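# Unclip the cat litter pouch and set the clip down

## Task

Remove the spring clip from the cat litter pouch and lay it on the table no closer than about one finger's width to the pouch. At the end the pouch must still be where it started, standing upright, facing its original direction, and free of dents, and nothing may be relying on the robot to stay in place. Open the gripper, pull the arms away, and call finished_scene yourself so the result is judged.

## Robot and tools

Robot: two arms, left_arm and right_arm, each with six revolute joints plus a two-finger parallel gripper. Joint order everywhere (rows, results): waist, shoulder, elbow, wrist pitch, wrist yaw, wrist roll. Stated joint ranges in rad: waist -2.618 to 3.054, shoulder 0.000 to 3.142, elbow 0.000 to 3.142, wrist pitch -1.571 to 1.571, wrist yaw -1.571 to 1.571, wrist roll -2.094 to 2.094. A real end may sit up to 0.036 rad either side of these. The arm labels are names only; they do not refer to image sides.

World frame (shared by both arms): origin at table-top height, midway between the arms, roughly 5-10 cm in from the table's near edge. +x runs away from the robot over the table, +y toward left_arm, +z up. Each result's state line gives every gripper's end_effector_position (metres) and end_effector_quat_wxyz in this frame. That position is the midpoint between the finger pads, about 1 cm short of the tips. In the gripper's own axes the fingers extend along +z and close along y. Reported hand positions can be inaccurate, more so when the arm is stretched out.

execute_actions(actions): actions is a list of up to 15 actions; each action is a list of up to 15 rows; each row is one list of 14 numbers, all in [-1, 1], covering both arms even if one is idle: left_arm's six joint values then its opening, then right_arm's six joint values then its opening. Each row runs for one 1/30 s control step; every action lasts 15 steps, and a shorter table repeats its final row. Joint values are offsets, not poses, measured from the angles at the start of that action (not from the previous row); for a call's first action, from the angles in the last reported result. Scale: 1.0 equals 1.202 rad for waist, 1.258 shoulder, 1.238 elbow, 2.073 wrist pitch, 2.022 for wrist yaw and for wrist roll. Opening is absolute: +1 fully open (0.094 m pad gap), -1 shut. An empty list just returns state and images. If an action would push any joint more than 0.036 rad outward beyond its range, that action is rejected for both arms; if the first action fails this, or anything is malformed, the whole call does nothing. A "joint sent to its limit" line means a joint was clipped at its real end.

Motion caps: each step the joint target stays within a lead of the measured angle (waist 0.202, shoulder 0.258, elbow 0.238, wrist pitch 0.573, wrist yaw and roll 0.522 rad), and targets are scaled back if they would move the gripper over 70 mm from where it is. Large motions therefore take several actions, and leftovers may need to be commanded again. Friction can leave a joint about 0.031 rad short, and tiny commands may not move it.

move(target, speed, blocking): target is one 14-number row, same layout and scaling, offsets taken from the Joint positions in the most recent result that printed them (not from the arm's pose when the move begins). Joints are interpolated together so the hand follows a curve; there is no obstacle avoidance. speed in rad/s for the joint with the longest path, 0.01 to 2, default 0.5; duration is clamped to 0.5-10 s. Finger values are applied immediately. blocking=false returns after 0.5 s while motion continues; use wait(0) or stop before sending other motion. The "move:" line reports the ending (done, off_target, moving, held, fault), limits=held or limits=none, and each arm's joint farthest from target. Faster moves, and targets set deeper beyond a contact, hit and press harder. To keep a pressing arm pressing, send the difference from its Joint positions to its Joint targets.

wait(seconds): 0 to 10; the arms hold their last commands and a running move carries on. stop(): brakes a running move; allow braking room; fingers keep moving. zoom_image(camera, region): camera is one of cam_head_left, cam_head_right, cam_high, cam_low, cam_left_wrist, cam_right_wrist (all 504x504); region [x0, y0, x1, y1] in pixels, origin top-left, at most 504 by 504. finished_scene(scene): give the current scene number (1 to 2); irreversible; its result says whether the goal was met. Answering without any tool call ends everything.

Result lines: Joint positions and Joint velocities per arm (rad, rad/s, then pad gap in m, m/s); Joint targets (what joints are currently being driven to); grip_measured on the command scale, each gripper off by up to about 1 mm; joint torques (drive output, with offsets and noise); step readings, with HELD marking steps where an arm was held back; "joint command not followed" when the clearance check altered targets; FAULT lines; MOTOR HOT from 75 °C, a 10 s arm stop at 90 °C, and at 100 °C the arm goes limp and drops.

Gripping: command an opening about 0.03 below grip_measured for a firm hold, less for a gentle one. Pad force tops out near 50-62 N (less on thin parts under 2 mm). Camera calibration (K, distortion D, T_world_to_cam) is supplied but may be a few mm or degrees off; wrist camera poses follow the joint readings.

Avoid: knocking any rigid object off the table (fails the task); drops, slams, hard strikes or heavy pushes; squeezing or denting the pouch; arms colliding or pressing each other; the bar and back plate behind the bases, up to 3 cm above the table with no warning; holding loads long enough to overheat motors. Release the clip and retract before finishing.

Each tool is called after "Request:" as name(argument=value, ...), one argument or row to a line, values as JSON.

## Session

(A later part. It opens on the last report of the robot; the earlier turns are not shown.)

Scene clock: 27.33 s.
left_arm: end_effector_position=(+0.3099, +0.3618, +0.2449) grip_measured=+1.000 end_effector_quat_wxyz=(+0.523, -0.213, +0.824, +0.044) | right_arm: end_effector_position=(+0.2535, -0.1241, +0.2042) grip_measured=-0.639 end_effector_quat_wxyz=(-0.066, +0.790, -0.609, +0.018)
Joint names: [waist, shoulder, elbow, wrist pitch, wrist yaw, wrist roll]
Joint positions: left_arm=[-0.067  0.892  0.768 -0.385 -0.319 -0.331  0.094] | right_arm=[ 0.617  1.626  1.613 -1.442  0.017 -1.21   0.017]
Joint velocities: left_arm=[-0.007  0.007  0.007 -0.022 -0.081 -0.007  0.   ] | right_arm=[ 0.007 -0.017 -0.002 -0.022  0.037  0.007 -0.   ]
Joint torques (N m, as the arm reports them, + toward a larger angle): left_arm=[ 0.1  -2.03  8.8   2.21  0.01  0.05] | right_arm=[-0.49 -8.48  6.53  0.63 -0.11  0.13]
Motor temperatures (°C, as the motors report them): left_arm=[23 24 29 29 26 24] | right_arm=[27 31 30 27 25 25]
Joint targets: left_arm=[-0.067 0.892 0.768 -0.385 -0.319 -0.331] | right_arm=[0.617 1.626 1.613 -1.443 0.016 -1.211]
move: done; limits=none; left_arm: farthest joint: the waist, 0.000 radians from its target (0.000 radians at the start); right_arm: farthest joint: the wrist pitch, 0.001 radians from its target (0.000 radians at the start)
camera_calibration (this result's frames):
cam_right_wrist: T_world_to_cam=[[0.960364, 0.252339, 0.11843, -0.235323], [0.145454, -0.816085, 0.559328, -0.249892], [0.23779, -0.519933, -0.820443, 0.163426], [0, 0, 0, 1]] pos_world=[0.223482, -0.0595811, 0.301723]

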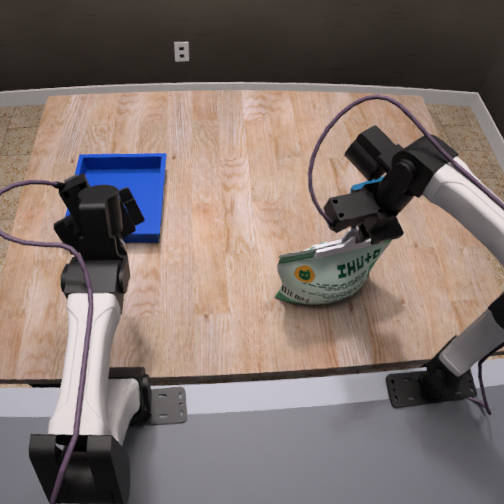

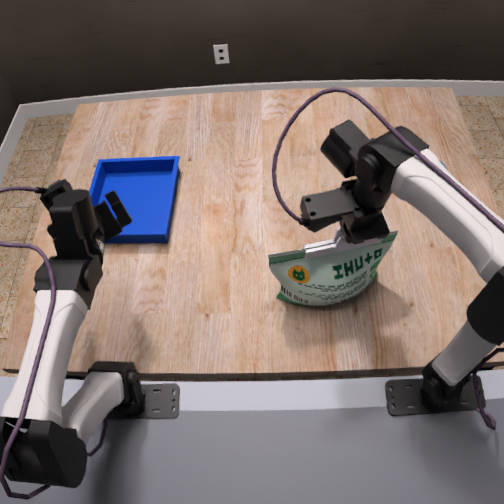

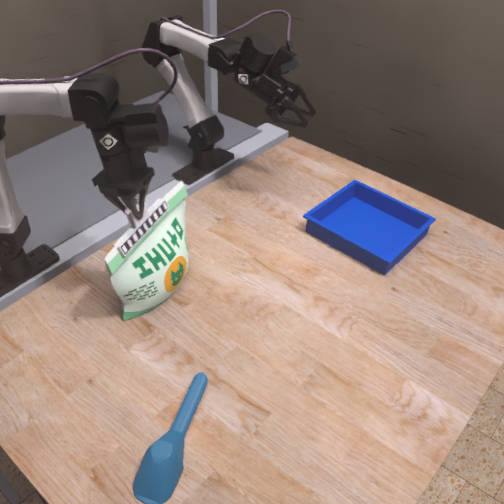

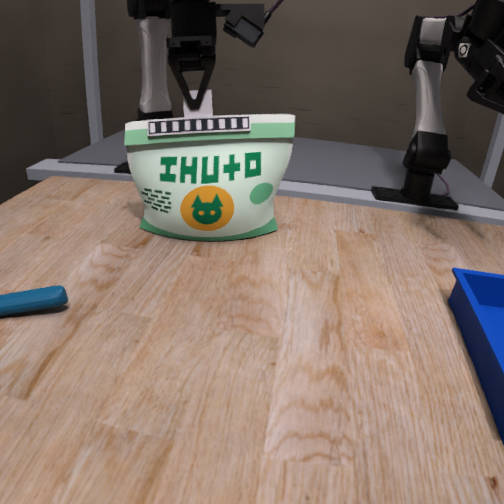

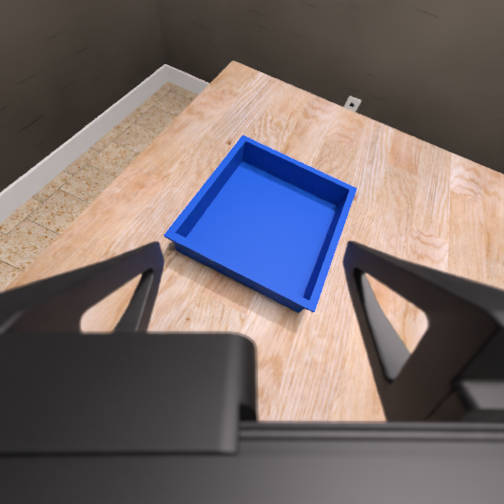

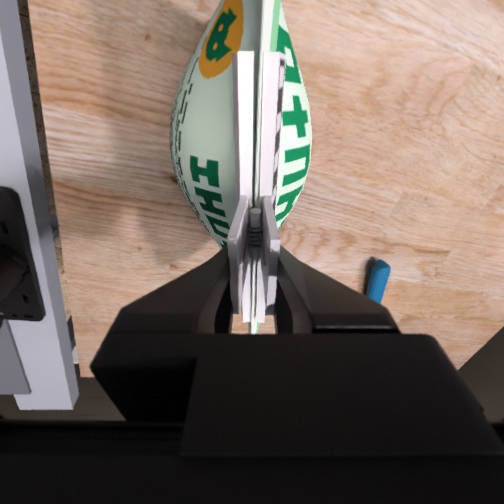

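Request:
move(
  target=[0,0,0,0,0,0,1, 0,0,0.16,-0.06,0,0,-1],
  speed=0.3,
)

Request:
move(
  target=[0,0,0,0,0,0,1, -0.6,0,0,0,0,0,-1],
  speed=1,
)

Request:
move(
  target=[0,0,0,0,0,0,1, 0,0.3,-0.25,0.33,0,0,-1],
)

Scene clock: 32.47 s.
left_arm: end_effector_position=(+0.3099, +0.3618, +0.2449) grip_measured=+1.000 end_effector_quat_wxyz=(+0.523, -0.213, +0.824, +0.044) | right_arm: end_effector_position=(+0.2542, -0.1249, +0.2499) grip_measured=-0.639 end_effector_quat_wxyz=(-0.096, +0.788, -0.608, +0.028)
Joint names: [waist, shoulder, elbow, wrist pitch, wrist yaw, wrist roll]
Joint positions: left_arm=[-0.067  0.892  0.768 -0.385 -0.319 -0.331  0.094] | right_arm=[ 0.617  1.626  1.795 -1.56   0.018 -1.21   0.017]
Joint velocities: left_arm=[-0.012 -0.022 -0.007 -0.007  0.095  0.022  0.   ] | right_arm=[ 0.032 -0.007 -0.032 -0.051 -0.007  0.007 -0.001]
Joint torques (N m, as the arm reports them, + toward a larger angle): left_arm=[ 0.1  -2.04  8.81  2.21  0.    0.05] | right_arm=[-0.52 -8.12  7.45  0.7  -0.1   0.15]
Motor temperatures (°C, as the motors report them): left_arm=[23 24 30 29 26 24] | right_arm=[27 31 31 27 25 25]
Joint targets: left_arm=[-0.067 0.892 0.768 -0.385 -0.319 -0.331] | right_arm=[0.617 1.626 1.811 -1.567 0.017 -1.210]
move: done; limits=none; left_arm: farthest joint: the waist, 0.000 radians from its target (0.000 radians at the start); right_arm: farthest joint: the elbow, 0.016 radians from its target (0.198 radians at the start)
camera_calibration (this result's frames):
cam_right_wrist: T_world_to_cam=[[0.953048, 0.245591, 0.177155, -0.254894], [0.115789, -0.836114, 0.536197, -0.265429], [0.279807, -0.490509, -0.825294, 0.194559], [0, 0, 0, 1]] pos_world=[0.219222, -0.0638962, 0.348046]

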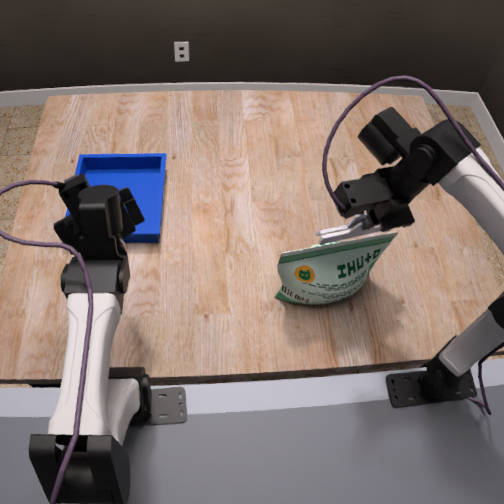

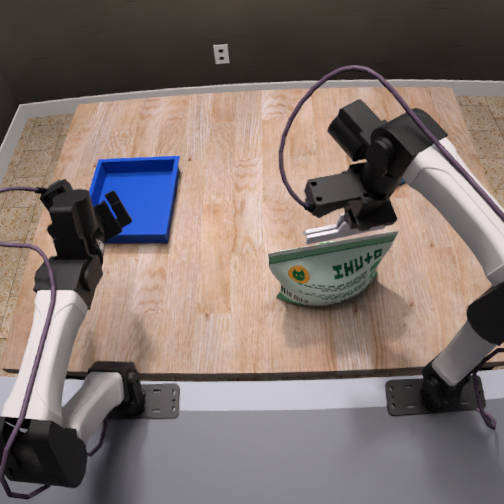

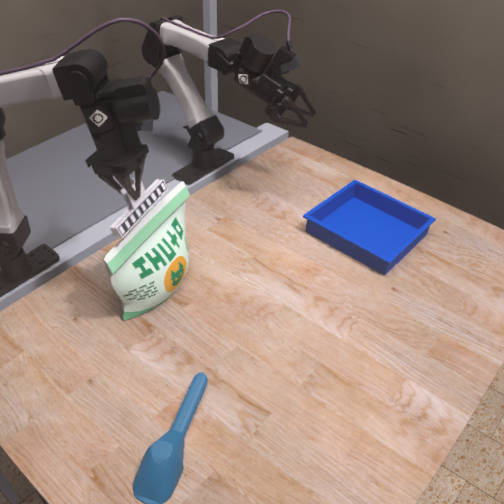

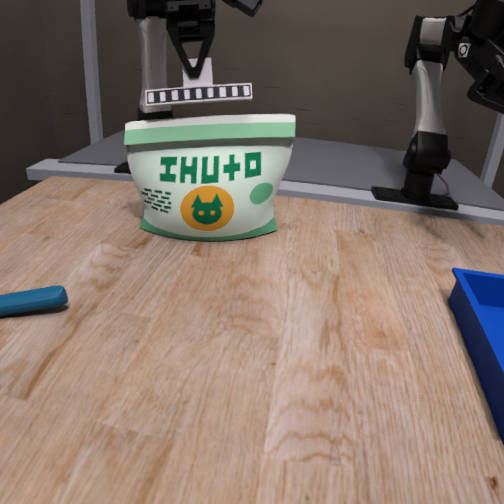

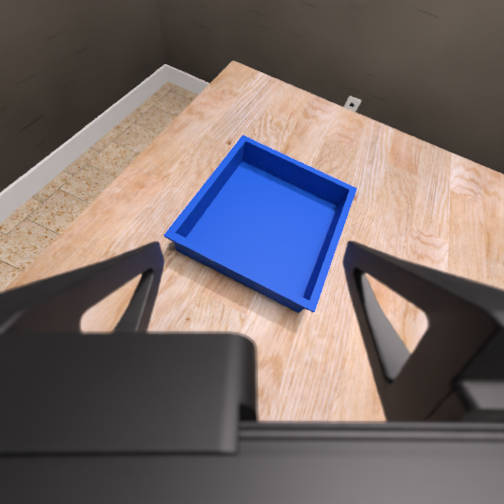

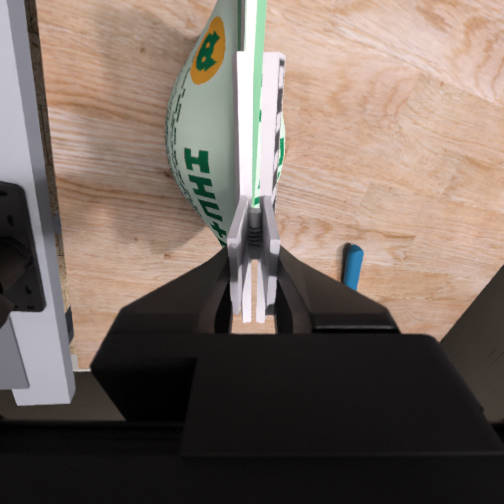

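Scene clock: 33.67 s.
left_arm: end_effector_position=(+0.3099, +0.3618, +0.2449) grip_measured=+1.000 end_effector_quat_wxyz=(+0.523, -0.213, +0.824, +0.044) | right_arm: end_effector_position=(+0.3081, -0.3385, +0.2439) grip_measured=-0.640 end_effector_quat_wxyz=(+0.073, -0.522, +0.848, -0.054)
Joint names: [waist, shoulder, elbow, wrist pitch, wrist yaw, wrist roll]
Joint positions: left_arm=[-0.067  0.892  0.768 -0.385 -0.319 -0.331  0.094] | right_arm=[-0.105  1.626  1.795 -1.56   0.026 -1.21   0.017]
Joint velocities: left_arm=[-0.012 -0.012 -0.002 -0.081 -0.007 -0.007  0.   ] | right_arm=[-0.007  0.007  0.002  0.007 -0.037 -0.007  0.001]
Joint torques (N m, as the arm reports them, + toward a larger angle): left_arm=[ 0.09 -2.04  8.8   2.21  0.01  0.05] | right_arm=[-0.44 -8.15  6.22  0.74 -0.16  0.15]
Motor temperatures (°C, as the motors report them): left_arm=[23 24 30 30 26 24] | right_arm=[27 31 31 27 25 25]
Joint targets: left_arm=[-0.067 0.892 0.768 -0.385 -0.319 -0.331] | right_arm=[-0.104 1.626 1.795 -1.560 0.018 -1.210]
move: done; limits=none; left_arm: farthest joint: the waist, 0.000 radians from its target (0.000 radians at the start); right_arm: farthest joint: the wrist yaw, 0.008 radians from its target (0.000 radians at the start)
camera_calibration (this result's frames):
cam_right_wrist: T_world_to_cam=[[0.879996, -0.447607, 0.158916, -0.460433], [-0.456583, -0.704948, 0.542752, -0.227913], [-0.130912, -0.550178, -0.824722, 0.175918], [0, 0, 0, 1]] pos_world=[0.324148, -0.269974, 0.341953]

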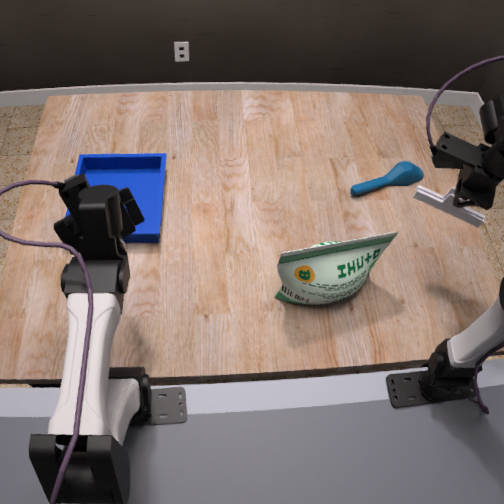

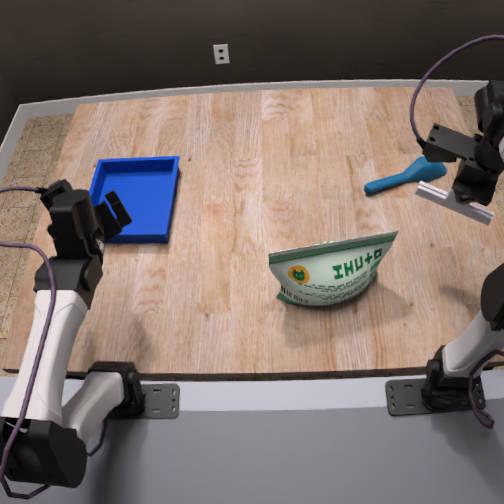

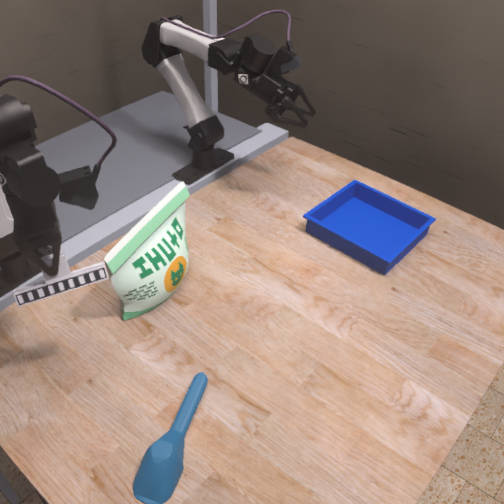

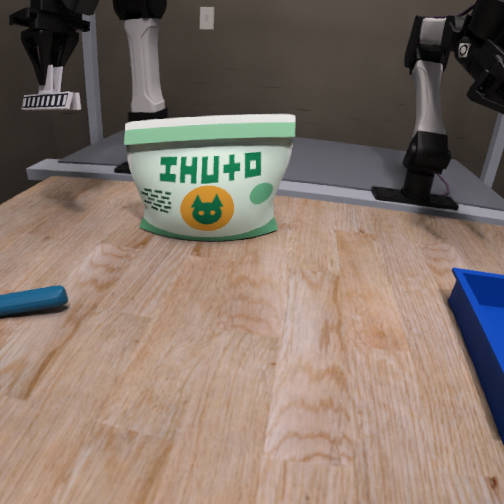

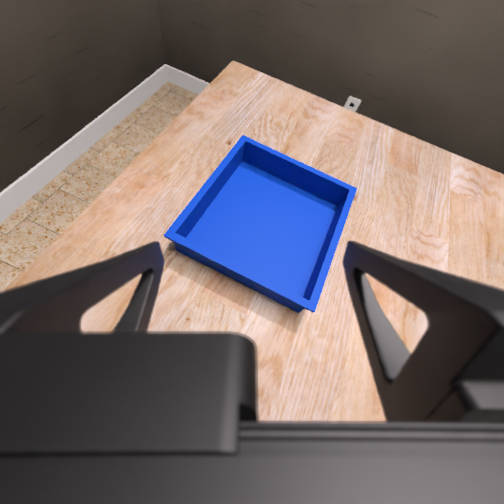

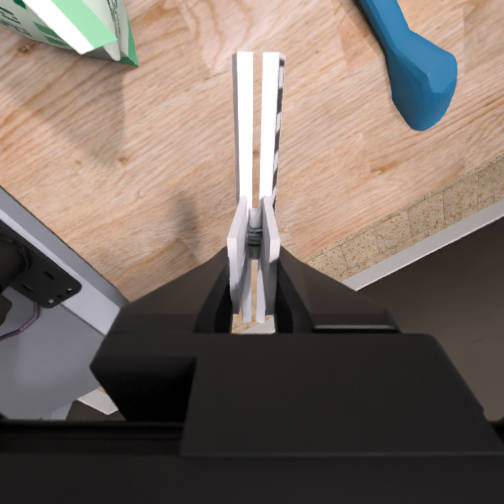

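Scene clock: 35.83 s.
left_arm: end_effector_position=(+0.3099, +0.3618, +0.2449) grip_measured=+1.000 end_effector_quat_wxyz=(+0.523, -0.213, +0.824, +0.044) | right_arm: end_effector_position=(+0.4158, -0.3439, +0.0557) grip_measured=-0.640 end_effector_quat_wxyz=(+0.073, -0.522, +0.848, -0.054)
Joint names: [waist, shoulder, elbow, wrist pitch, wrist yaw, wrist roll]
Joint positions: left_arm=[-0.067  0.892  0.768 -0.385 -0.319 -0.331  0.094] | right_arm=[-0.105  1.999  1.499 -0.891  0.026 -1.21   0.017]
Joint velocities: left_arm=[-0.007 -0.012  0.012  0.037 -0.11  -0.007  0.   ] | right_arm=[ 0.007 -0.002  0.027 -0.051 -0.095 -0.051  0.001]
Joint torques (N m, as the arm reports them, + toward a larger angle): left_arm=[ 0.09 -2.04  8.81  2.21  0.    0.05] | right_arm=[ -0.48 -12.56   5.74   0.87  -0.09   0.16]
Motor temperatures (°C, as the motors report them): left_arm=[23 24 30 30 26 24] | right_arm=[27 31 31 27 25 25]
Joint targets: left_arm=[-0.067 0.892 0.768 -0.385 -0.319 -0.331] | right_arm=[-0.105 2.004 1.485 -0.876 0.026 -1.210]
move: done; limits=none; left_arm: farthest joint: the waist, 0.000 radians from its target (0.000 radians at the start); right_arm: farthest joint: the wrist pitch, 0.016 radians from its target (0.684 radians at the start)
camera_calibration (this result's frames):
cam_right_wrist: T_world_to_cam=[[0.879996, -0.447607, 0.158916, -0.527688], [-0.456583, -0.704948, 0.542752, -0.0803519], [-0.130912, -0.550178, -0.824722, 0.0318691], [0, 0, 0, 1]] pos_world=[0.431848, -0.275307, 0.153752]

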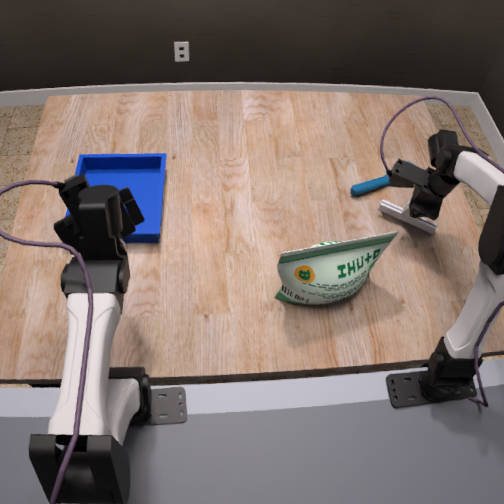

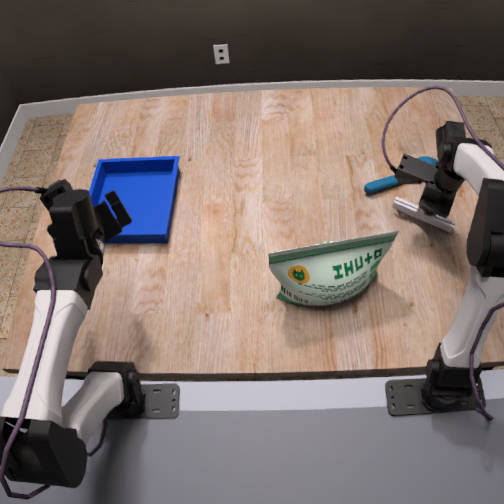

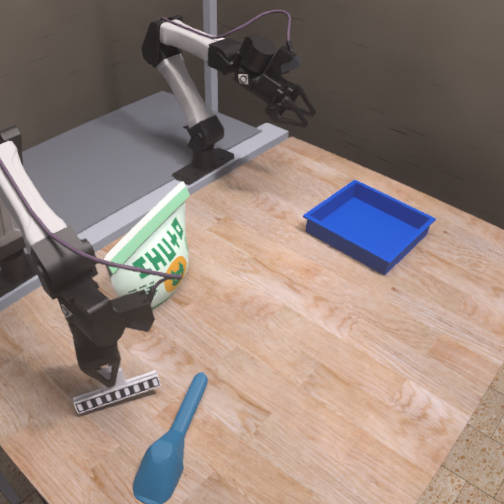

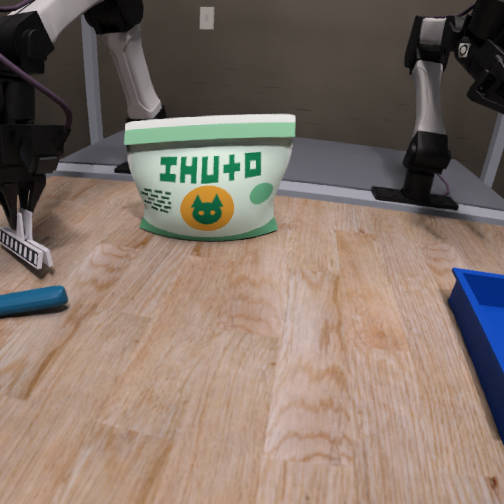

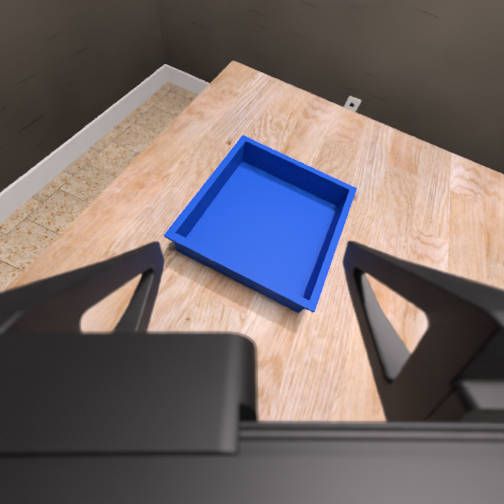

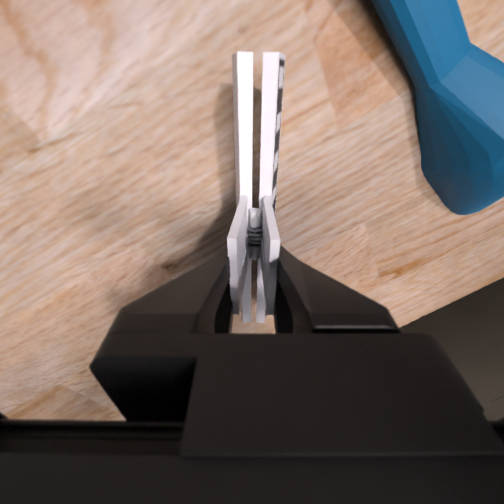

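Request:
move(
  target=[0,0,0,0,0,0,1, 0,0,0,0,0,0,1],
)

Request:
move(
  target=[0,0,0,0,0,0,1, 0,-0.25,0,0,0,0,1],
  speed=1,
)

Request:
finished_scene(
  scene=1,
)

Scene clock: 39.87 s.
left_arm: end_effector_position=(+0.3099, +0.3618, +0.2449) grip_measured=+1.000 end_effector_quat_wxyz=(+0.523, -0.213, +0.824, +0.044) | right_arm: end_effector_position=(+0.4158, -0.3439, +0.0557) grip_measured=+1.000 end_effector_quat_wxyz=(+0.073, -0.522, +0.848, -0.054)
Joint names: [waist, shoulder, elbow, wrist pitch, wrist yaw, wrist roll]
Joint positions: left_arm=[-0.067  0.892  0.768 -0.385 -0.319 -0.331  0.094] | right_arm=[-0.105  1.999  1.499 -0.891  0.027 -1.21   0.094]
Joint velocities: left_arm=[ 0.002 -0.007  0.017  0.037 -0.037 -0.022  0.   ] | right_arm=[-0.017  0.007  0.002 -0.022  0.022 -0.037  0.   ]
Joint torques (N m, as the arm reports them, + toward a larger angle): left_arm=[ 0.08 -2.06  8.79  2.21  0.    0.05] | right_arm=[ -0.5  -13.     6.73   0.74  -0.1    0.15]
Motor temperatures (°C, as the motors report them): left_arm=[23 24 30 30 26 24] | right_arm=[27 33 31 27 25 25]
Joint targets: left_arm=[-0.067 0.892 0.768 -0.385 -0.319 -0.331] | right_arm=[-0.105 1.999 1.499 -0.891 0.026 -1.210]
move: done; limits=none; left_arm: farthest joint: the waist, 0.000 radians from its target (0.000 radians at the start); right_arm: farthest joint: the wrist yaw, 0.001 radians from its target (0.000 radians at the start)
camera_calibration (this result's frames):
cam_right_wrist: T_world_to_cam=[[0.879907, -0.447612, 0.159399, -0.52779], [-0.456824, -0.704688, 0.542887, -0.0801932], [-0.130677, -0.550507, -0.824539, 0.0316314], [0, 0, 0, 1]] pos_world=[0.431905, -0.275343, 0.153746]

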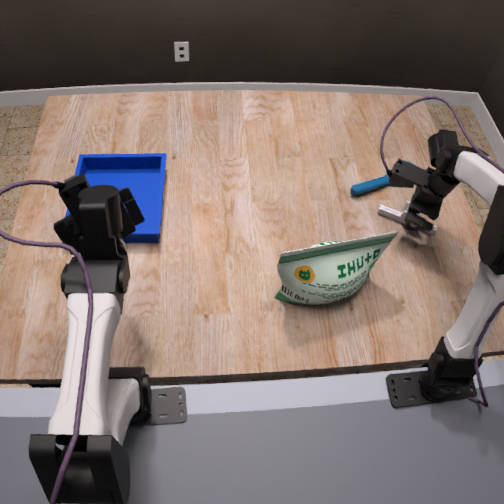

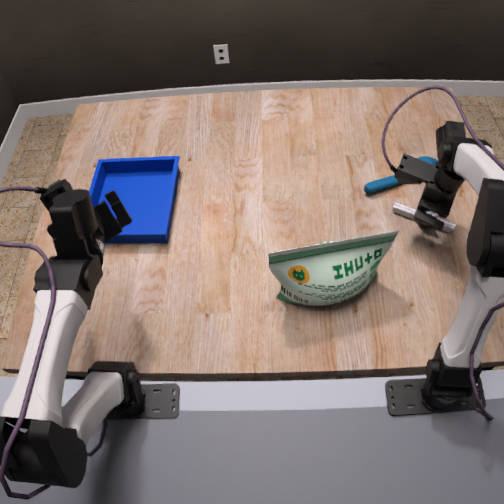

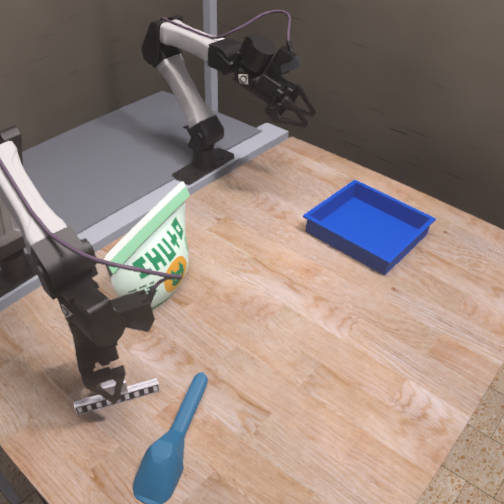

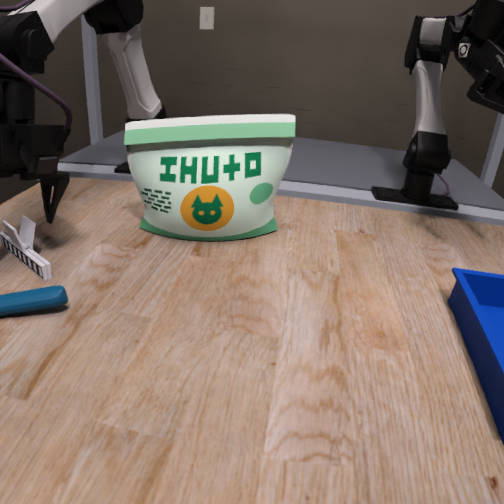

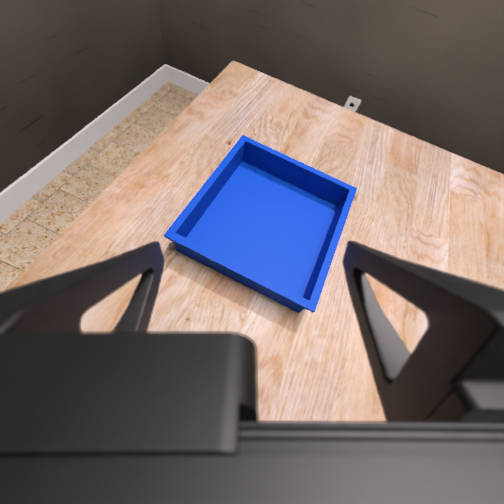

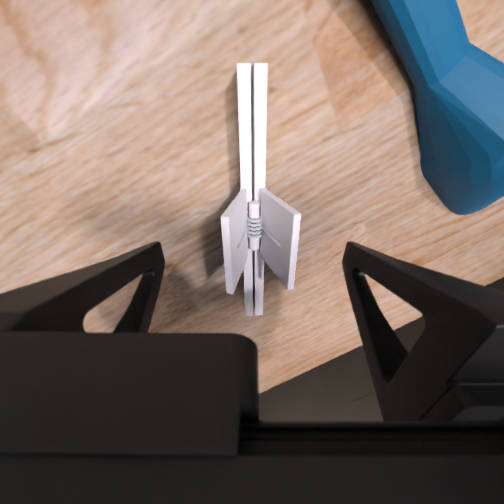

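Scene clock: 40.77 s.
left_arm: end_effector_position=(+0.3099, +0.3618, +0.2449) grip_measured=+1.000 end_effector_quat_wxyz=(+0.523, -0.213, +0.824, +0.044) | right_arm: end_effector_position=(+0.4158, -0.3480, +0.1880) grip_measured=+1.000 end_effector_quat_wxyz=(+0.202, -0.503, +0.826, -0.154)
Joint names: [waist, shoulder, elbow, wrist pitch, wrist yaw, wrist roll]
Joint positions: left_arm=[-0.067  0.892  0.768 -0.385 -0.319 -0.331  0.094] | right_arm=[-0.105  1.67   1.499 -0.889  0.027 -1.21   0.094]
Joint velocities: left_arm=[-0.007  0.032 -0.002  0.037 -0.051 -0.007  0.   ] | right_arm=[ 0.022  0.002 -0.022  0.007  0.037 -0.022  0.001]
Joint torques (N m, as the arm reports them, + toward a larger angle): left_arm=[ 0.11 -2.04  8.79  2.21  0.    0.05] | right_arm=[-0.49 -8.75  7.39  1.3  -0.09  0.18]
Motor temperatures (°C, as the motors report them): left_arm=[23 24 30 30 26 24] | right_arm=[27 33 31 27 25 25]
Joint targets: left_arm=[-0.067 0.892 0.768 -0.385 -0.319 -0.331] | right_arm=[-0.105 1.685 1.499 -0.891 0.026 -1.210]
move: done; limits=none; left_arm: farthest joint: the waist, 0.000 radians from its target (0.000 radians at the start); right_arm: farthest joint: the shoulder, 0.015 radians from its target (0.315 radians at the start)
camera_calibration (this result's frames):
cam_right_wrist: T_world_to_cam=[[0.774017, -0.445561, 0.449858, -0.560511], [-0.618715, -0.683171, 0.387904, -0.0509182], [0.134495, -0.578579, -0.804461, 0.0146044], [0, 0, 0, 1]] pos_world=[0.400377, -0.276078, 0.28365]

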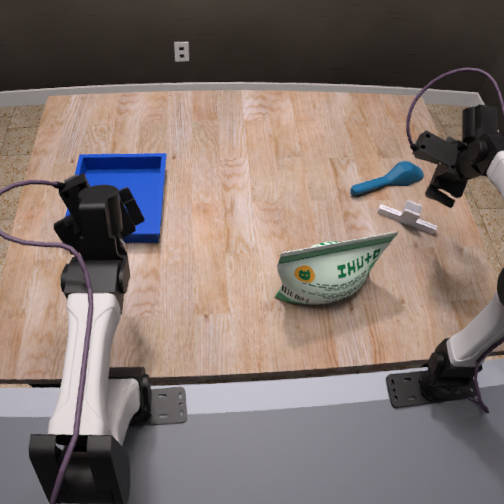

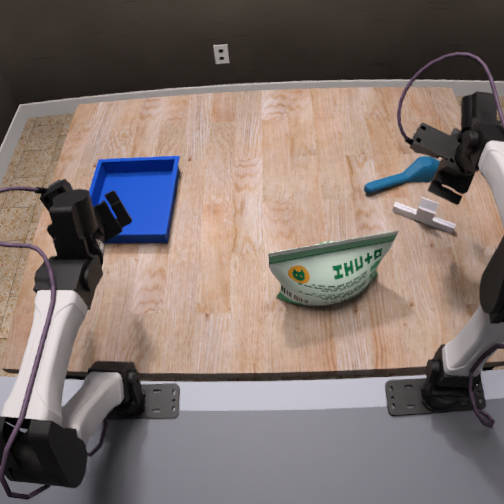

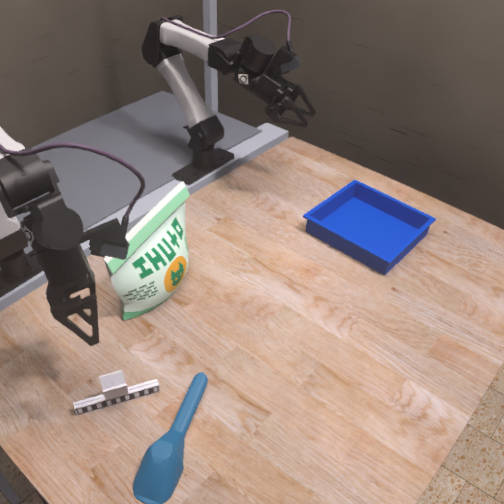

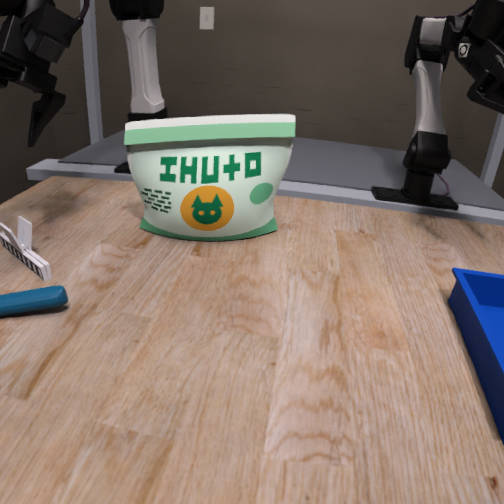

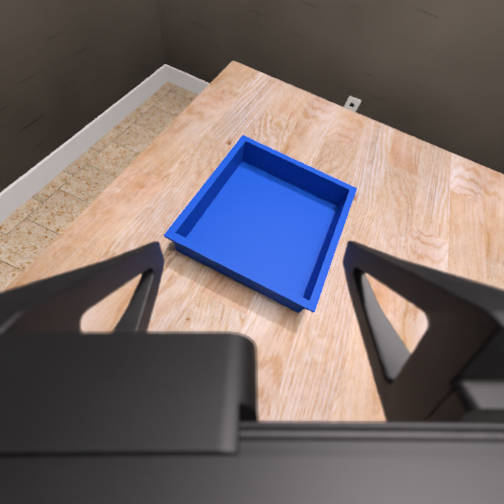

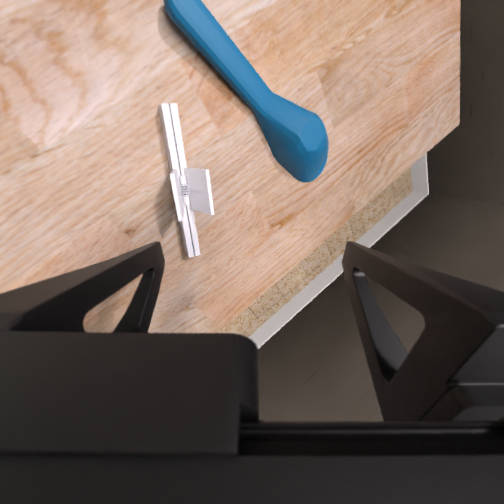

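The scene is finished: the task was done.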